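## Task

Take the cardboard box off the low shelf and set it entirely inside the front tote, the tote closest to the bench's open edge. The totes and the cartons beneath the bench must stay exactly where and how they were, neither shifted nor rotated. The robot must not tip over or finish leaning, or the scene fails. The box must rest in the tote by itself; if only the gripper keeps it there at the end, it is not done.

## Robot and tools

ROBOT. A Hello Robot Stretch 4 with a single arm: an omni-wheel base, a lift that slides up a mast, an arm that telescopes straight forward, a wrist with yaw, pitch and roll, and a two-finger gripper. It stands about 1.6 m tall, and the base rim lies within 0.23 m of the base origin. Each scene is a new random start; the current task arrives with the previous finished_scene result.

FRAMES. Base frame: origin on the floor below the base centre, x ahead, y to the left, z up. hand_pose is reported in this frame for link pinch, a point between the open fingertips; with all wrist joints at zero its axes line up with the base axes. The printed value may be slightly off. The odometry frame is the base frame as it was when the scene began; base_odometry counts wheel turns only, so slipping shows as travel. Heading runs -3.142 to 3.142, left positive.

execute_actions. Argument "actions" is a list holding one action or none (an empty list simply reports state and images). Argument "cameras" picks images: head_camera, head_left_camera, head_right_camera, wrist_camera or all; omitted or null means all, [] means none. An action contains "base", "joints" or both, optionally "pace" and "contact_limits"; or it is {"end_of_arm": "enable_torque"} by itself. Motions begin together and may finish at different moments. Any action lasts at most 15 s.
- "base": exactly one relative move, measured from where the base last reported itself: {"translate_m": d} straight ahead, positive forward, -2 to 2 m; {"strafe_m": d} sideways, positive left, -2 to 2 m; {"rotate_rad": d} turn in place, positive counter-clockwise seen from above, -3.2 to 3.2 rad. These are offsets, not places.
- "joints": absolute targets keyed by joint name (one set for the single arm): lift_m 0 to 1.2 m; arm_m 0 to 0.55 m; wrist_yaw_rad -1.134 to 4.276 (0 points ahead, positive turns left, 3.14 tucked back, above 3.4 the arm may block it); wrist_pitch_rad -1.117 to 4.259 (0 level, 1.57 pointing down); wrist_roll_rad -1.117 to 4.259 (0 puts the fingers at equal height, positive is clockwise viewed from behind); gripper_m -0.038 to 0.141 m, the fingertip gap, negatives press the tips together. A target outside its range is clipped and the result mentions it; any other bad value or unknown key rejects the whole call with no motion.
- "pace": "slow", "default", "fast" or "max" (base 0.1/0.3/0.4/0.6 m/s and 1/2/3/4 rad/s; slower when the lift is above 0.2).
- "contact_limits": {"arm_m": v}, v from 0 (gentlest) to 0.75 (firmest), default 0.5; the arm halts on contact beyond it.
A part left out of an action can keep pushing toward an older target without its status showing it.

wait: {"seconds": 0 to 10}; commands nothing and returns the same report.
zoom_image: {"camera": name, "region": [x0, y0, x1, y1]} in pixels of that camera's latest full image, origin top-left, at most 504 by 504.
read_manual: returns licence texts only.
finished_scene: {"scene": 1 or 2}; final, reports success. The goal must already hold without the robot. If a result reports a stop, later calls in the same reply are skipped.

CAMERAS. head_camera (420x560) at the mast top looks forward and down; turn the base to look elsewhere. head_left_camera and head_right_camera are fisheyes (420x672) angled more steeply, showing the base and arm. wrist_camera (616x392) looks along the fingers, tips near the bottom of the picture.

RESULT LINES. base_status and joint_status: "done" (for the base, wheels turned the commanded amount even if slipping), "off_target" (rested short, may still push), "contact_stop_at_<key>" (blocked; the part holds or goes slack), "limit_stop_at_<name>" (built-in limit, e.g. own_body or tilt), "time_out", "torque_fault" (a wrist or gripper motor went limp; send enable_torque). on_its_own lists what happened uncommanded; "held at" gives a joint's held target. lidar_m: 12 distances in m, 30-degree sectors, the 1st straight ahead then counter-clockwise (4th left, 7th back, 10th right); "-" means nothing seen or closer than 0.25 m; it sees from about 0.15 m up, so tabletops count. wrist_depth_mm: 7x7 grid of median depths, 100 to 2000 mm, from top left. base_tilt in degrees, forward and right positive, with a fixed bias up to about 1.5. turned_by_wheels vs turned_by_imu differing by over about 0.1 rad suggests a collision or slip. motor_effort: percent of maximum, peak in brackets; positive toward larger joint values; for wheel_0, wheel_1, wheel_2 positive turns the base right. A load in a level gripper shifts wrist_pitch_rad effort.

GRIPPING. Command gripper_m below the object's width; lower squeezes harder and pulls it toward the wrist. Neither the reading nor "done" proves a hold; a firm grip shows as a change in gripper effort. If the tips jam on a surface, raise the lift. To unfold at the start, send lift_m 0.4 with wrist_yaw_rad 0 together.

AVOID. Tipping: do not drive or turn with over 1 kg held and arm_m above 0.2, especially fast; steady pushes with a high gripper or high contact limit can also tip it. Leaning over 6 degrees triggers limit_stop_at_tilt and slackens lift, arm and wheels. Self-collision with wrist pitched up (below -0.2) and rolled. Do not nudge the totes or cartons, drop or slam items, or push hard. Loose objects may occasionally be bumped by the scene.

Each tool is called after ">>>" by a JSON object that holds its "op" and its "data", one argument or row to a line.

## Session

>>> {"op": "execute_actions", "data": {
  "actions": []
}}

Scene clock: 0.00 s.
base_odometry: x=+0.000 y=+0.000 heading=+0.000 (m, m, rad; odometry frame)
turned_by_wheels: +0.000 (rad since the last result)
turned_by_imu: +0.000 (rad since the last result)
base_tilt: forward=-0.9 right=+0.2 (deg)
lidar_m: 1.38 1.71 1.81 1.81 0.92 0.82 0.82 1.02 2.24 2.28 2.25 1.36
base_status: not commanded
joint_positions: lift_m=+0.246 arm_m=+0.003 wrist_yaw_rad=+3.101 wrist_pitch_rad=-0.012 wrist_roll_rad=-0.013 gripper_m=+0.057
joint_status: not commanded
motor_effort: lift_m=+20 arm_m=+0 wrist_yaw_rad=-1 wrist_pitch_rad=-6 wrist_roll_rad=-1 gripper_m=-5 wheel_0=+0 wheel_1=+0 wheel_2=+0 (%)
hand_pose: x=-0.1111 y=+0.0991 z=+0.4273 quat_wxyz=(+0.020, +0.006, -0.006, +1.000) (m; base frame)
wrist_depth_mm: 144 144 1863 960 1098 1229 1397 / - 144 1078 1576 1661 1537 1499 / - 125 185 1921 1756 1618 1499 / 105 139 220 1921 1756 1576 1537 / 147 163 1464 1182 1205 842 904 / 230 1182 1118 946 931 186 798 / 222 1160 1008 991 108 842 778
pictures: head_camera, head_left_camera, head_right_camera, wrist_camera
Images, in order (width x height): head_camera 420x560, head_left_camera 420x672, head_right_camera 420x672, wrist_camera 616x392.

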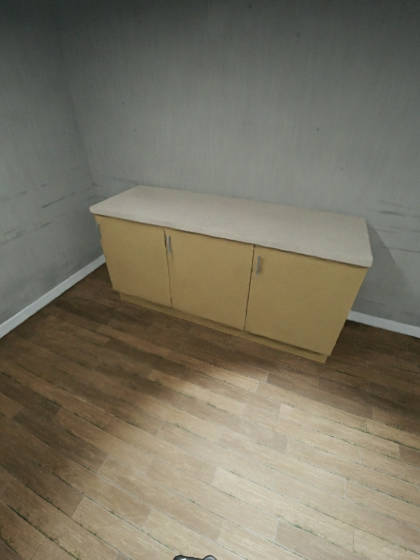

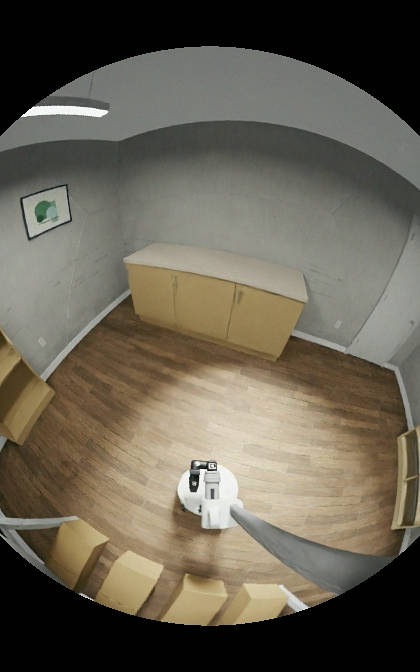

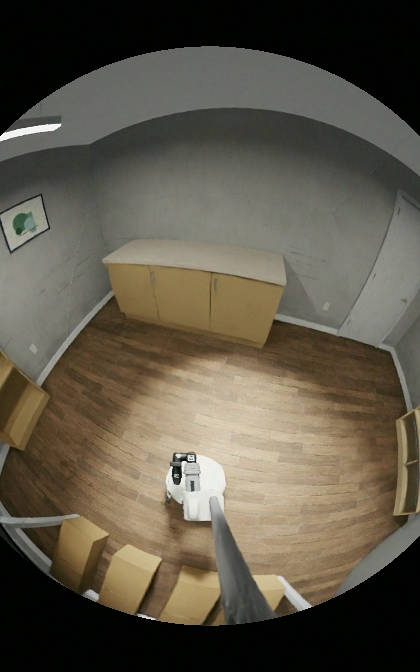

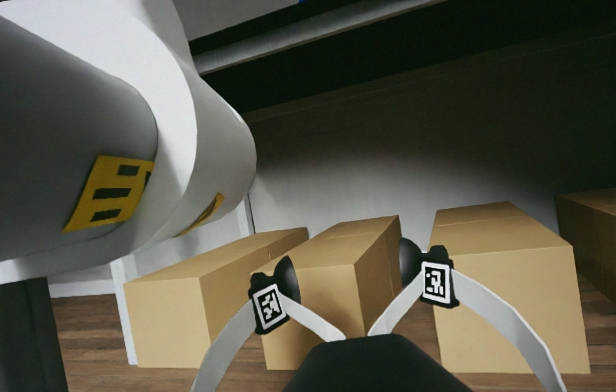

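>>> {"op": "execute_actions", "data": {
  "actions": [
    {"base":{"rotate_rad":-1.9},"joints":{"lift_m":0.95,"wrist_yaw_rad":0,"gripper_m":0.14},"pace":"fast"}
  ],
  "cameras": []
}}

>>> {"op": "execute_actions", "data": {
  "actions": [
    {"base":{"translate_m":1.2},"joints":{"wrist_pitch_rad":1.57},"pace":"fast"}
  ],
  "cameras": ["head_camera","head_right_camera"]
}}

Scene clock: 3.73 s.
base_odometry: x=+0.000 y=+0.000 heading=-1.900 (m, m, rad; odometry frame)
turned_by_wheels: -1.900 (rad since the last result)
turned_by_imu: -1.901 (rad since the last result)
base_tilt: forward=-1.0 right=+0.2 (deg)
lidar_m: 2.26 2.38 2.08 1.38 1.44 2.01 1.82 1.17 0.86 0.81 0.86 1.18
base_status: done
joint_positions: lift_m=+0.950 arm_m=+0.003 wrist_yaw_rad=+0.001 wrist_pitch_rad=-0.012 wrist_roll_rad=-0.013 gripper_m=+0.140
joint_status: all done
motor_effort: lift_m=+24(26) arm_m=+0(0) wrist_yaw_rad=+0(8) wrist_pitch_rad=-7(6) wrist_roll_rad=-1(0) gripper_m=-1(6) wheel_0=+1(6) wheel_1=+0(10) wheel_2=+0(11) (%)
hand_pose: x=+0.4621 y=-0.0873 z=+1.1313 quat_wxyz=(+1.000, -0.006, -0.006, +0.000) (m; base frame)
wrist_depth_mm: - - - - - - - / - - - - - - - / - - - - - - - / - - - - - - - / - - - - - 217 - / - - 209 - - - - / - - - - 108 - -
pictures: none
No camera images: the call's "cameras" was empty. Leave "cameras" out to get every camera's image.

Scene clock: 8.43 s.
base_odometry: x=-0.388 y=-1.136 heading=-1.900 (m, m, rad; odometry frame)
turned_by_wheels: +0.000 (rad since the last result)
turned_by_imu: -0.005 (rad since the last result)
base_tilt: forward=-0.9 right=+0.2 (deg)
lidar_m: 1.04 1.11 2.07 1.99 1.65 1.98 3.11 1.18 0.87 1.01 1.86 1.08
base_status: done
joint_positions: lift_m=+0.950 arm_m=+0.003 wrist_yaw_rad=+0.000 wrist_pitch_rad=+1.570 wrist_roll_rad=-0.013 gripper_m=+0.140
joint_status: all done
motor_effort: lift_m=+24(25) arm_m=+0(0) wrist_yaw_rad=+2(1) wrist_pitch_rad=+1(2) wrist_roll_rad=+0(0) gripper_m=+0(1) wheel_0=+0(6) wheel_1=+1(5) wheel_2=+2(14) (%)
hand_pose: x=+0.1739 y=-0.0874 z=+0.8394 quat_wxyz=(+0.707, -0.004, +0.707, +0.004) (m; base frame)
wrist_depth_mm: 1060 1060 1042 1042 1025 1008 991 / 1078 1078 1042 1042 1025 991 991 / 1098 1078 1078 1060 1025 1008 1008 / 1118 1078 1060 854 1042 1025 1008 / 1118 1098 1060 854 854 216 1008 / 1118 1098 209 854 854 1042 1008 / 1118 1118 1078 866 108 1042 1042
pictures: head_camera, head_right_camera
Images, in order (width x height): head_camera 420x560, head_right_camera 420x672.

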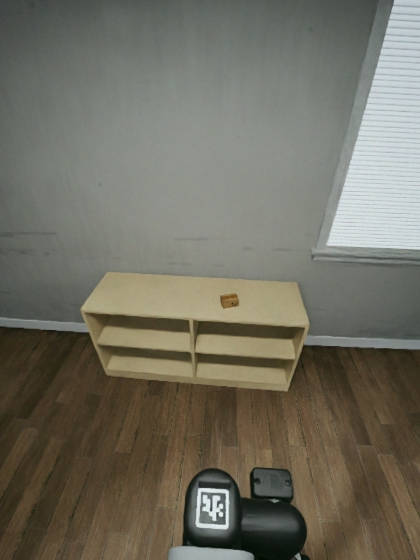

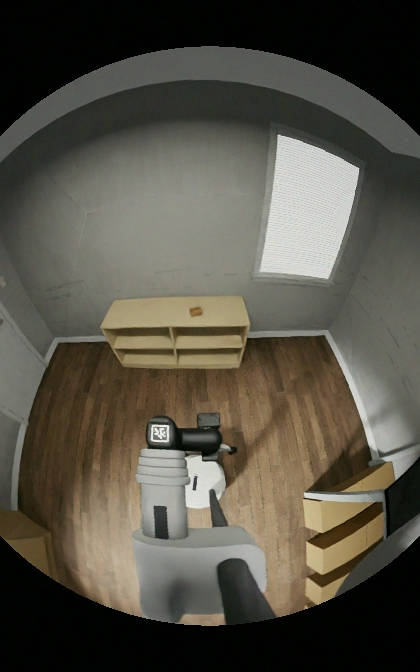

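>>> {"op": "execute_actions", "data": {
  "actions": [
    {"base":{"translate_m":0.64},"joints":{"arm_m":0.36,"lift_m":0.9},"pace":"fast"}
  ],
  "cameras": ["wrist_camera"]
}}

Scene clock: 12.47 s.
base_odometry: x=-0.594 y=-1.741 heading=-1.900 (m, m, rad; odometry frame)
turned_by_wheels: +0.000 (rad since the last result)
turned_by_imu: -0.003 (rad since the last result)
base_tilt: forward=-0.9 right=+0.2 (deg)
lidar_m: 0.41 0.44 0.62 1.95 2.09 2.06 4.09 1.25 1.28 1.76 0.58 0.42
base_status: done
joint_positions: lift_m=+0.900 arm_m=+0.359 wrist_yaw_rad=+0.000 wrist_pitch_rad=+1.570 wrist_roll_rad=-0.013 gripper_m=+0.140
joint_status: all done
motor_effort: lift_m=+16(22) arm_m=+7(4) wrist_yaw_rad=+1(4) wrist_pitch_rad=+1(1) wrist_roll_rad=+0(1) gripper_m=-1(1) wheel_0=+0(7) wheel_1=+0(6) wheel_2=+2(10) (%)
hand_pose: x=+0.5300 y=-0.0874 z=+0.7901 quat_wxyz=(+0.707, -0.005, +0.707, +0.005) (m; base frame)
wrist_depth_mm: 418 410 399 394 389 384 379 / 418 413 404 397 394 387 382 / 424 413 407 402 394 389 387 / 427 421 410 357 399 394 387 / 430 421 413 359 404 217 392 / 436 427 210 413 404 402 976 / 439 1060 1042 842 109 1008 976
pictures: wrist_camera
Images, in order (width x height): wrist_camera 616x392.

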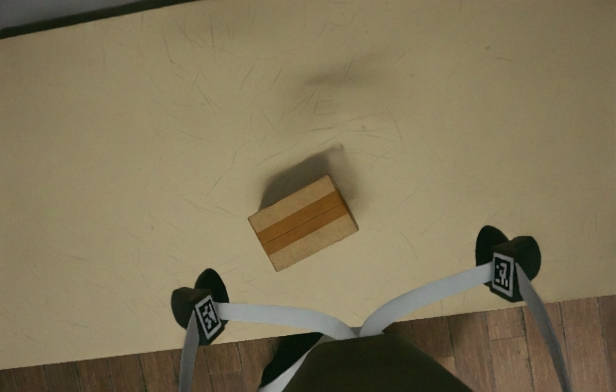

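>>> {"op": "execute_actions", "data": {
  "actions": [
    {"base":{"strafe_m":0.025},"joints":{"lift_m":0.82,"wrist_roll_rad":1.24}}
  ],
  "cameras": ["wrist_camera"]
}}

Scene clock: 14.60 s.
base_odometry: x=-0.571 y=-1.750 heading=-1.900 (m, m, rad; odometry frame)
turned_by_wheels: +0.000 (rad since the last result)
turned_by_imu: -0.001 (rad since the last result)
base_tilt: forward=-0.9 right=+0.2 (deg)
lidar_m: 0.40 0.44 0.61 1.93 2.07 2.06 4.08 1.27 1.28 1.79 0.58 0.43
base_status: done
joint_positions: lift_m=+0.820 arm_m=+0.359 wrist_yaw_rad=+0.000 wrist_pitch_rad=+1.570 wrist_roll_rad=+1.239 gripper_m=+0.140
joint_status: all done
motor_effort: lift_m=+16(15) arm_m=+7(7) wrist_yaw_rad=+1(1) wrist_pitch_rad=+1(1) wrist_roll_rad=+2(4) gripper_m=-1(2) wheel_0=+2(4) wheel_1=-2(11) wheel_2=+0(5) (%)
hand_pose: x=+0.5300 y=-0.0874 z=+0.7101 quat_wxyz=(+0.576, +0.411, +0.575, -0.410) (m; base frame)
wrist_depth_mm: 334 327 324 320 315 312 891 / 334 329 325 320 319 317 891 / 338 332 327 324 320 319 891 / 340 336 330 324 322 759 715 / 340 338 334 279 325 217 699 / 345 340 210 278 325 715 699 / 345 340 336 332 109 931 707
pictures: wrist_camera
Images, in order (width x height): wrist_camera 616x392.

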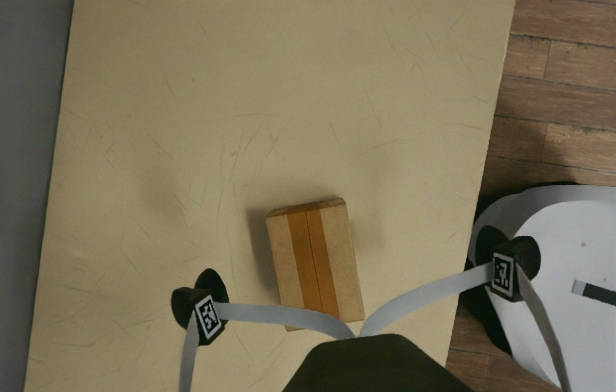

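>>> {"op": "execute_actions", "data": {
  "actions": [
    {"base":{"strafe_m":0.022},"joints":{"lift_m":0.75,"arm_m":0.38},"pace":"slow"}
  ],
  "cameras": ["wrist_camera"]
}}

>>> {"op": "execute_actions", "data": {
  "actions": [
    {"joints":{"gripper_m":0.015}}
  ],
  "cameras": []
}}

>>> {"op": "execute_actions", "data": {
  "actions": [
    {"joints":{"lift_m":0.9}}
  ],
  "cameras": ["wrist_camera"]
}}

>>> {"op": "execute_actions", "data": {
  "actions": [
    {"base":{"translate_m":-1.3},"joints":{"lift_m":1.19,"arm_m":0.005},"pace":"fast"}
  ],
  "cameras": []
}}

>>> {"op": "execute_actions", "data": {
  "actions": [
    {"base":{"rotate_rad":-1.6},"joints":{"wrist_roll_rad":1.57},"pace":"fast"}
  ]
}}

Scene clock: 18.03 s.
base_odometry: x=-0.550 y=-1.757 heading=-1.899 (m, m, rad; odometry frame)
turned_by_wheels: +0.000 (rad since the last result)
turned_by_imu: -0.001 (rad since the last result)
base_tilt: forward=-0.9 right=+0.2 (deg)
lidar_m: 0.41 0.44 0.60 1.89 2.04 2.05 4.08 1.27 1.26 1.80 0.58 0.45
base_status: done
joint_positions: lift_m=+0.750 arm_m=+0.379 wrist_yaw_rad=+0.000 wrist_pitch_rad=+1.570 wrist_roll_rad=+1.239 gripper_m=+0.140
joint_status: all done
motor_effort: lift_m=+15(15) arm_m=+7(5) wrist_yaw_rad=+1(1) wrist_pitch_rad=+1(0) wrist_roll_rad=+2(1) gripper_m=+0(0) wheel_0=-2(6) wheel_1=+3(6) wheel_2=+0(0) (%)
hand_pose: x=+0.5499 y=-0.0874 z=+0.6401 quat_wxyz=(+0.576, +0.411, +0.575, -0.410) (m; base frame)
wrist_depth_mm: 260 256 254 251 248 246 245 / 262 259 256 253 250 248 246 / 264 262 258 254 252 249 820 / 266 264 259 227 252 251 647 / 267 265 262 208 207 217 627 / 270 266 210 209 207 254 640 / 272 268 265 263 108 257 640
pictures: wrist_camera
Images, in order (width x height): wrist_camera 616x392.

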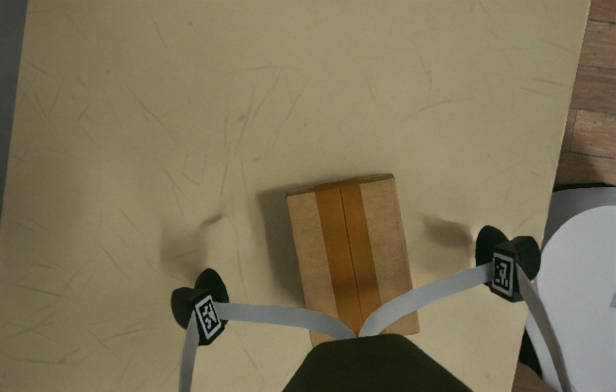

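Scene clock: 20.27 s.
base_odometry: x=-0.550 y=-1.757 heading=-1.899 (m, m, rad; odometry frame)
turned_by_wheels: +0.000 (rad since the last result)
turned_by_imu: -0.001 (rad since the last result)
base_tilt: forward=-0.9 right=+0.2 (deg)
lidar_m: 0.41 0.45 0.63 1.92 2.04 2.06 4.07 1.30 1.29 1.82 0.57 0.43
base_status: not commanded
joint_positions: lift_m=+0.750 arm_m=+0.379 wrist_yaw_rad=+0.000 wrist_pitch_rad=+1.570 wrist_roll_rad=+1.239 gripper_m=+0.015
joint_status: all done
motor_effort: lift_m=+16(16) arm_m=+7(7) wrist_yaw_rad=+1(1) wrist_pitch_rad=+0(1) wrist_roll_rad=+2(1) gripper_m=-24(21) wheel_0=-1(1) wheel_1=+3(3) wheel_2=+0(0) (%)
hand_pose: x=+0.5499 y=-0.0874 z=+0.6401 quat_wxyz=(+0.576, +0.411, +0.575, -0.410) (m; base frame)
wrist_depth_mm: 260 257 254 251 248 245 244 / 262 259 255 253 250 247 247 / 264 262 258 255 252 249 809 / 266 263 259 195 252 251 661 / 268 265 260 195 193 252 634 / 270 267 262 196 194 184 634 / 271 268 264 263 109 257 647
pictures: none
No camera images: the call's "cameras" was empty. Leave "cameras" out to get every camera's image.

Scene clock: 21.97 s.
base_odometry: x=-0.550 y=-1.757 heading=-1.899 (m, m, rad; odometry frame)
turned_by_wheels: +0.000 (rad since the last result)
turned_by_imu: -0.001 (rad since the last result)
base_tilt: forward=-0.9 right=+0.2 (deg)
lidar_m: 0.40 0.44 0.60 1.92 2.04 2.06 4.08 1.28 1.28 1.82 0.58 0.42
base_status: not commanded
joint_positions: lift_m=+0.900 arm_m=+0.379 wrist_yaw_rad=+0.000 wrist_pitch_rad=+1.570 wrist_roll_rad=+1.239 gripper_m=+0.015
joint_status: all done
motor_effort: lift_m=+25(27) arm_m=+7(7) wrist_yaw_rad=-1(2) wrist_pitch_rad=+0(0) wrist_roll_rad=+2(1) gripper_m=-20(21) wheel_0=-2(1) wheel_1=+3(3) wheel_2=+0(0) (%)
hand_pose: x=+0.5499 y=-0.0874 z=+0.7893 quat_wxyz=(+0.576, +0.411, +0.575, -0.410) (m; base frame)
wrist_depth_mm: 329 404 402 394 392 389 946 / 338 407 402 399 397 394 976 / 345 413 404 402 397 976 960 / 355 413 413 195 399 917 778 / 368 418 410 195 193 778 778 / 377 424 413 196 195 184 768 / 389 421 415 413 109 991 778
pictures: wrist_camera
Images, in order (width x height): wrist_camera 616x392.

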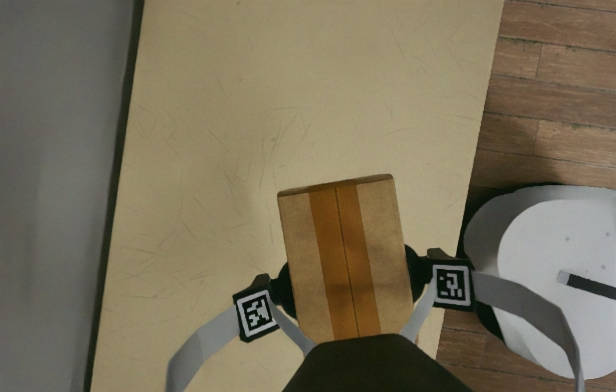

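Scene clock: 26.80 s.
base_odometry: x=-0.130 y=-0.526 heading=-1.900 (m, m, rad; odometry frame)
turned_by_wheels: +0.000 (rad since the last result)
turned_by_imu: +0.002 (rad since the last result)
base_tilt: forward=-0.9 right=+0.3 (deg)
lidar_m: 1.72 1.80 2.02 1.34 1.38 1.95 2.65 1.23 0.89 0.85 0.92 1.78
base_status: done
joint_positions: lift_m=+1.190 arm_m=+0.006 wrist_yaw_rad=+0.000 wrist_pitch_rad=+1.570 wrist_roll_rad=+1.240 gripper_m=+0.015
joint_status: all done
motor_effort: lift_m=+25(27) arm_m=-7(6) wrist_yaw_rad=+2(0) wrist_pitch_rad=-1(1) wrist_roll_rad=+1(2) gripper_m=-21(23) wheel_0=+0(4) wheel_1=+1(5) wheel_2=-2(11) (%)
hand_pose: x=+0.1773 y=-0.0874 z=+1.0793 quat_wxyz=(+0.576, +0.411, +0.575, -0.411) (m; base frame)
wrist_depth_mm: 1308 1281 1281 1255 1255 1229 1205 / 1308 1308 1281 1281 1255 1229 1255 / 1308 1308 1281 1255 1255 1229 1229 / 1366 1336 1308 195 960 1281 1229 / 1308 1308 1308 195 193 1060 430 / 1397 1336 1308 195 194 184 1255 / 1366 1336 1336 1308 108 1281 1281
pictures: none
No camera images: the call's "cameras" was empty. Leave "cameras" out to get every camera's image.

Scene clock: 29.63 s.
base_odometry: x=-0.130 y=-0.526 heading=+2.784 (m, m, rad; odometry frame)
turned_by_wheels: -1.599 (rad since the last result)
turned_by_imu: -1.600 (rad since the last result)
base_tilt: forward=-0.9 right=+0.2 (deg)
lidar_m: 0.86 0.90 2.18 1.72 1.80 2.08 1.38 1.39 1.85 2.35 1.29 0.91
base_status: done
joint_positions: lift_m=+1.190 arm_m=+0.006 wrist_yaw_rad=+0.000 wrist_pitch_rad=+1.570 wrist_roll_rad=+1.569 gripper_m=+0.015
joint_status: all done
motor_effort: lift_m=+25(25) arm_m=-7(7) wrist_yaw_rad=+3(2) wrist_pitch_rad=+0(0) wrist_roll_rad=+2(4) gripper_m=-24(21) wheel_0=+3(5) wheel_1=+1(8) wheel_2=+2(6) (%)
hand_pose: x=+0.1773 y=-0.0874 z=+1.0793 quat_wxyz=(+0.500, +0.500, +0.500, -0.500) (m; base frame)
wrist_depth_mm: 1098 1281 1281 1281 1255 1229 1205 / 1138 1281 1281 1255 1255 1229 1229 / 1336 1308 1281 1281 1255 1255 1229 / 1060 1281 1336 195 946 1060 1281 / 1366 1336 1308 195 193 1255 1229 / 1118 1255 1308 195 194 185 1255 / 1098 1118 1336 1281 108 1281 1281
pictures: head_camera, head_left_camera, head_right_camera, wrist_camera
Images, in order (width x height): head_camera 420x560, head_left_camera 420x672, head_right_camera 420x672, wrist_camera 616x392.

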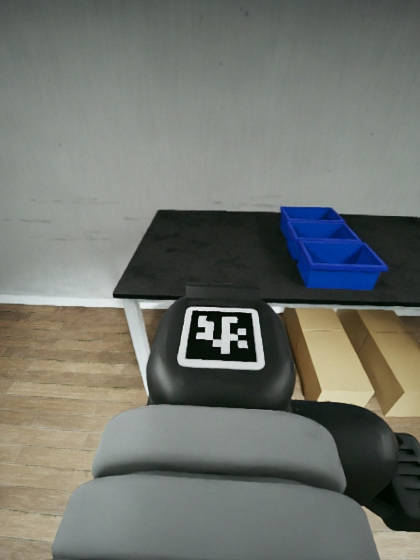

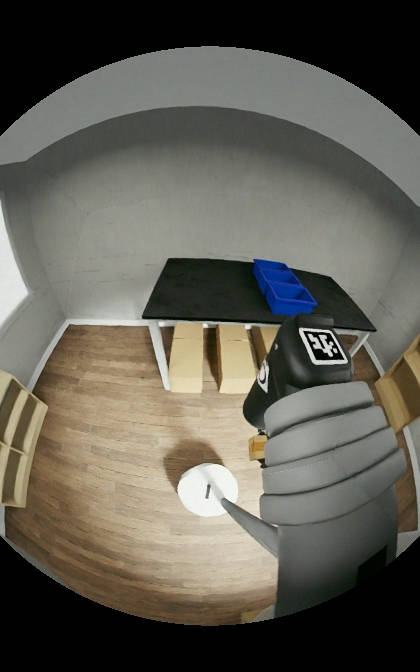

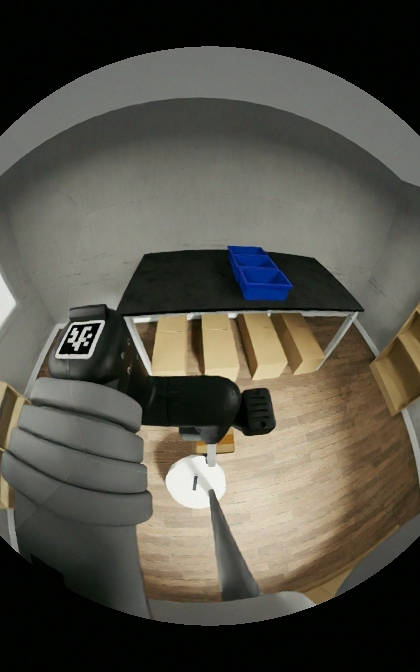

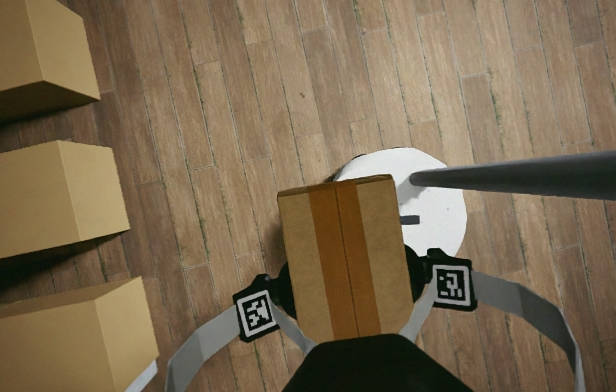

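>>> {"op": "execute_actions", "data": {
  "actions": [
    {"base":{"strafe_m":-0.44},"joints":{"wrist_roll_rad":0,"wrist_pitch_rad":1.1},"pace":"fast"}
  ],
  "cameras": []
}}

>>> {"op": "execute_actions", "data": {
  "actions": [
    {"base":{"translate_m":0.4},"joints":{"arm_m":0.33},"pace":"fast"}
  ],
  "cameras": ["head_right_camera","wrist_camera"]
}}

Scene clock: 34.27 s.
base_odometry: x=+0.024 y=-0.114 heading=+2.784 (m, m, rad; odometry frame)
turned_by_wheels: +0.000 (rad since the last result)
turned_by_imu: -0.002 (rad since the last result)
base_tilt: forward=-0.9 right=+0.3 (deg)
lidar_m: 0.88 0.91 2.54 2.16 2.24 2.04 1.33 1.39 1.88 1.90 1.29 0.93
base_status: done
joint_positions: lift_m=+1.190 arm_m=+0.006 wrist_yaw_rad=+0.000 wrist_pitch_rad=+1.102 wrist_roll_rad=+0.001 gripper_m=+0.015
joint_status: all done
motor_effort: lift_m=+24(25) arm_m=-7(7) wrist_yaw_rad=+1(1) wrist_pitch_rad=-4(10) wrist_roll_rad=-2(5) gripper_m=-20(21) wheel_0=-2(7) wheel_1=+2(10) wheel_2=+0(2) (%)
hand_pose: x=+0.3076 y=-0.0874 z=+1.1106 quat_wxyz=(+0.852, +0.000, +0.523, +0.000) (m; base frame)
wrist_depth_mm: 683 1537 1464 1499 1430 1281 1576 / 1808 1464 1366 1537 1308 1255 1229 / 1708 1366 1281 1499 1281 1397 1397 / 1537 1308 1430 195 1366 1366 1308 / 1464 1464 1397 195 193 1281 1229 / 1430 1336 1308 196 194 184 1160 / 1336 1308 1229 1205 108 1160 1118
pictures: none
No camera images: the call's "cameras" was empty. Leave "cameras" out to get every camera's image.

Scene clock: 37.07 s.
base_odometry: x=-0.351 y=+0.026 heading=+2.784 (m, m, rad; odometry frame)
turned_by_wheels: +0.000 (rad since the last result)
turned_by_imu: -0.002 (rad since the last result)
base_tilt: forward=-0.9 right=+0.3 (deg)
lidar_m: 0.46 0.49 0.67 2.17 2.28 2.48 1.73 1.83 2.30 1.90 0.70 0.50
base_status: done
joint_positions: lift_m=+1.190 arm_m=+0.329 wrist_yaw_rad=+0.000 wrist_pitch_rad=+1.101 wrist_roll_rad=+0.000 gripper_m=+0.015
joint_status: all done
motor_effort: lift_m=+24(24) arm_m=+7(10) wrist_yaw_rad=+1(2) wrist_pitch_rad=-3(5) wrist_roll_rad=-1(2) gripper_m=-21(22) wheel_0=+0(5) wheel_1=+0(6) wheel_2=+0(11) (%)
hand_pose: x=+0.6302 y=-0.0874 z=+1.1106 quat_wxyz=(+0.852, +0.000, +0.523, +0.000) (m; base frame)
wrist_depth_mm: 654 459 442 455 496 521 500 / 597 480 512 512 492 484 473 / 559 442 508 364 349 459 442 / 521 368 359 195 343 424 421 / 484 389 433 195 194 347 397 / 455 355 394 195 195 185 375 / 430 317 389 384 109 270 359
pictures: head_right_camera, wrist_camera
Images, in order (width x height): head_right_camera 420x672, wrist_camera 616x392.

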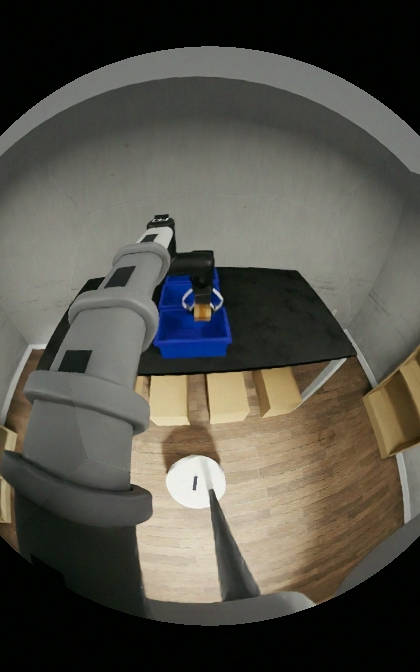

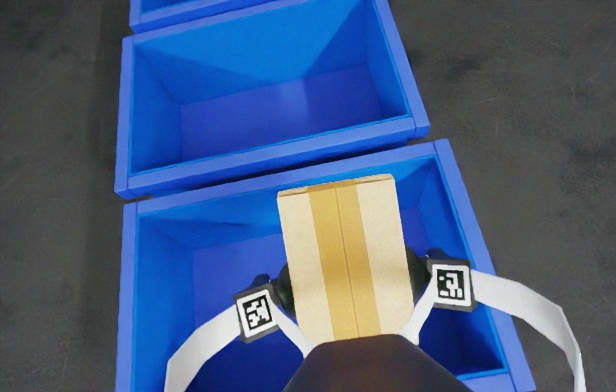

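>>> {"op": "execute_actions", "data": {
  "actions": [
    {"base":{"strafe_m":0.04},"joints":{"arm_m":0.42,"wrist_pitch_rad":1.4}}
  ],
  "cameras": ["wrist_camera"]
}}

>>> {"op": "execute_actions", "data": {
  "actions": [
    {"joints":{"lift_m":1.1}}
  ],
  "cameras": ["wrist_camera","head_right_camera"]
}}

Scene clock: 39.57 s.
base_odometry: x=-0.365 y=-0.012 heading=+2.784 (m, m, rad; odometry frame)
turned_by_wheels: +0.000 (rad since the last result)
turned_by_imu: -0.001 (rad since the last result)
base_tilt: forward=-0.9 right=+0.2 (deg)
lidar_m: 0.46 0.50 0.67 2.12 2.23 2.47 1.73 1.81 2.33 1.94 0.71 0.50
base_status: done
joint_positions: lift_m=+1.190 arm_m=+0.419 wrist_yaw_rad=+0.000 wrist_pitch_rad=+1.400 wrist_roll_rad=+0.000 gripper_m=+0.015
joint_status: all done
motor_effort: lift_m=+24(24) arm_m=+7(11) wrist_yaw_rad=+0(0) wrist_pitch_rad=-1(3) wrist_roll_rad=-2(1) gripper_m=-20(23) wheel_0=+2(10) wheel_1=+0(8) wheel_2=-1(0) (%)
hand_pose: x=+0.6385 y=-0.0874 z=+1.0836 quat_wxyz=(+0.765, +0.000, +0.644, +0.000) (m; base frame)
wrist_depth_mm: 455 362 427 418 410 325 397 / 445 357 421 413 291 282 392 / 439 327 298 306 319 306 384 / 433 421 375 195 387 351 379 / 424 415 399 195 193 336 274 / 418 410 300 196 194 184 259 / 413 399 306 279 108 266 317
pictures: wrist_camera
Images, in order (width x height): wrist_camera 616x392.

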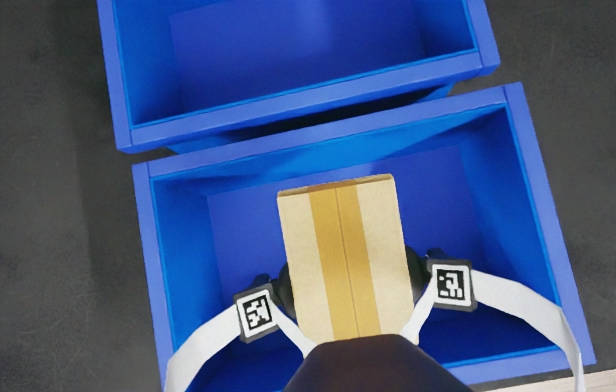

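Scene clock: 40.93 s.
base_odometry: x=-0.365 y=-0.012 heading=+2.784 (m, m, rad; odometry frame)
turned_by_wheels: +0.000 (rad since the last result)
turned_by_imu: +0.000 (rad since the last result)
base_tilt: forward=-0.9 right=+0.2 (deg)
lidar_m: 0.47 0.50 0.69 2.13 2.23 2.47 1.74 1.77 2.34 1.92 0.72 0.50
base_status: not commanded
joint_positions: lift_m=+1.100 arm_m=+0.419 wrist_yaw_rad=+0.000 wrist_pitch_rad=+1.400 wrist_roll_rad=+0.000 gripper_m=+0.015
joint_status: all done
motor_effort: lift_m=+16(22) arm_m=+7(7) wrist_yaw_rad=+2(2) wrist_pitch_rad=-1(1) wrist_roll_rad=-1(2) gripper_m=-21(21) wheel_0=+2(2) wheel_1=+0(0) wheel_2=-1(1) (%)
hand_pose: x=+0.6385 y=-0.0874 z=+0.9942 quat_wxyz=(+0.765, +0.000, +0.644, +0.000) (m; base frame)
wrist_depth_mm: 234 334 334 204 201 198 191 / 217 212 208 201 198 219 210 / 342 208 229 265 306 300 226 / 336 263 319 195 301 298 238 / 329 249 314 195 193 291 250 / 327 236 298 195 194 185 241 / 322 218 300 279 109 255 224
pictures: head_right_camera, wrist_camera
Images, in order (width x height): head_right_camera 420x672, wrist_camera 616x392.

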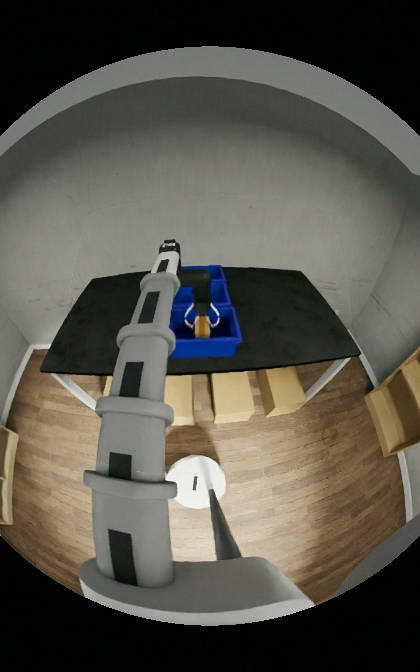

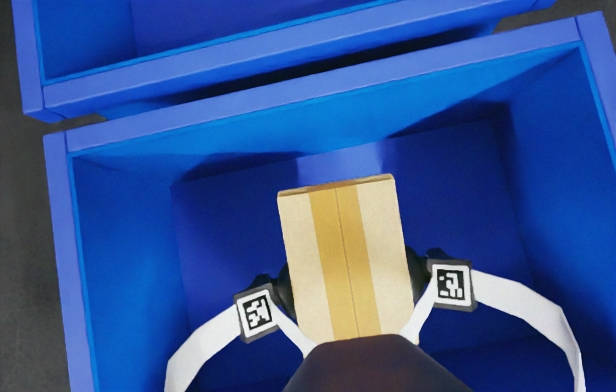

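>>> {"op": "execute_actions", "data": {
  "actions": [
    {"joints":{"lift_m":1.055},"pace":"slow"}
  ],
  "cameras": []
}}

>>> {"op": "execute_actions", "data": {
  "actions": [
    {"joints":{"gripper_m":0.09}}
  ],
  "cameras": []
}}

>>> {"op": "execute_actions", "data": {
  "actions": [
    {"joints":{"lift_m":1.19}}
  ],
  "cameras": ["wrist_camera"]
}}

Scene clock: 43.13 s.
base_odometry: x=-0.365 y=-0.012 heading=+2.784 (m, m, rad; odometry frame)
turned_by_wheels: +0.000 (rad since the last result)
turned_by_imu: -0.001 (rad since the last result)
base_tilt: forward=-0.9 right=+0.2 (deg)
lidar_m: 0.46 0.49 0.69 2.11 2.21 2.49 1.73 1.76 2.35 1.92 0.70 0.49
base_status: not commanded
joint_positions: lift_m=+1.055 arm_m=+0.419 wrist_yaw_rad=+0.000 wrist_pitch_rad=+1.400 wrist_roll_rad=+0.000 gripper_m=+0.015
joint_status: all done
motor_effort: lift_m=+16(16) arm_m=+7(7) wrist_yaw_rad=+3(1) wrist_pitch_rad=-2(1) wrist_roll_rad=-1(0) gripper_m=-21(20) wheel_0=+2(2) wheel_1=+0(0) wheel_2=-1(1) (%)
hand_pose: x=+0.6385 y=-0.0874 z=+0.9493 quat_wxyz=(+0.765, +0.000, +0.644, +0.000) (m; base frame)
wrist_depth_mm: 168 165 167 157 153 152 164 / 172 161 159 173 193 220 211 / 173 200 229 267 264 258 226 / 183 263 272 195 257 255 238 / 176 249 268 195 193 251 246 / 169 236 263 196 194 185 241 / 164 218 257 254 108 244 224
pictures: none
No camera images: the call's "cameras" was empty. Leave "cameras" out to get every camera's image.

Scene clock: 44.70 s.
base_odometry: x=-0.365 y=-0.012 heading=+2.784 (m, m, rad; odometry frame)
turned_by_wheels: +0.000 (rad since the last result)
turned_by_imu: +0.000 (rad since the last result)
base_tilt: forward=-0.9 right=+0.2 (deg)
lidar_m: 0.45 0.48 0.66 2.11 2.22 2.49 1.73 1.78 2.32 1.92 0.68 0.50
base_status: not commanded
joint_positions: lift_m=+1.055 arm_m=+0.419 wrist_yaw_rad=+0.000 wrist_pitch_rad=+1.400 wrist_roll_rad=+0.000 gripper_m=+0.090
joint_status: all done
motor_effort: lift_m=+16(16) arm_m=+7(7) wrist_yaw_rad=+1(1) wrist_pitch_rad=-1(1) wrist_roll_rad=-1(1) gripper_m=-3(19) wheel_0=+2(2) wheel_1=+0(0) wheel_2=-1(1) (%)
hand_pose: x=+0.6385 y=-0.0874 z=+0.9493 quat_wxyz=(+0.765, +0.000, +0.644, +0.000) (m; base frame)
wrist_depth_mm: 168 165 167 162 153 151 165 / 172 162 159 173 193 220 210 / 173 200 229 267 265 258 226 / 183 263 272 221 258 255 238 / 177 249 267 213 211 249 247 / 170 237 233 208 206 246 243 / 164 224 258 255 109 244 224
pictures: none
No camera images: the call's "cameras" was empty. Leave "cameras" out to get every camera's image.

Scene clock: 46.33 s.
base_odometry: x=-0.365 y=-0.012 heading=+2.784 (m, m, rad; odometry frame)
turned_by_wheels: +0.000 (rad since the last result)
turned_by_imu: -0.001 (rad since the last result)
base_tilt: forward=-0.9 right=+0.2 (deg)
lidar_m: 0.46 0.48 0.67 2.12 2.21 2.48 1.73 1.80 2.34 1.94 0.69 0.50
base_status: not commanded
joint_positions: lift_m=+1.190 arm_m=+0.419 wrist_yaw_rad=+0.000 wrist_pitch_rad=+1.400 wrist_roll_rad=+0.000 gripper_m=+0.090
joint_status: all done
motor_effort: lift_m=+25(26) arm_m=+7(7) wrist_yaw_rad=+4(1) wrist_pitch_rad=-1(1) wrist_roll_rad=+0(2) gripper_m=-2(3) wheel_0=+2(2) wheel_1=+0(0) wheel_2=-1(1) (%)
hand_pose: x=+0.6385 y=-0.0874 z=+1.0835 quat_wxyz=(+0.765, +0.000, +0.644, +0.000) (m; base frame)
wrist_depth_mm: 455 366 430 421 410 324 399 / 452 357 424 413 289 283 392 / 439 353 297 306 317 306 384 / 433 421 377 399 392 349 377 / 427 415 394 394 382 303 272 / 418 410 233 387 345 307 267 / 413 404 301 327 108 267 257
pictures: wrist_camera
Images, in order (width x height): wrist_camera 616x392.

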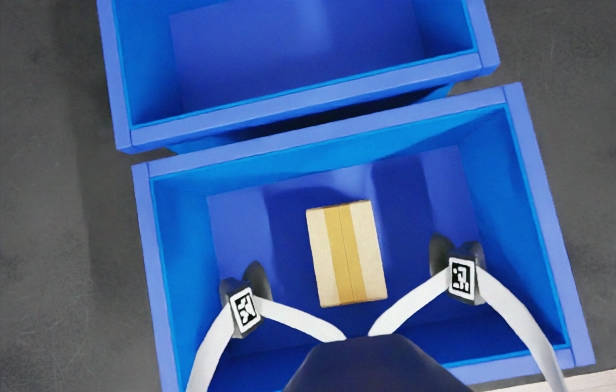

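>>> {"op": "finished_scene", "data": {
  "scene": 2
}}

The scene is finished: the task was done.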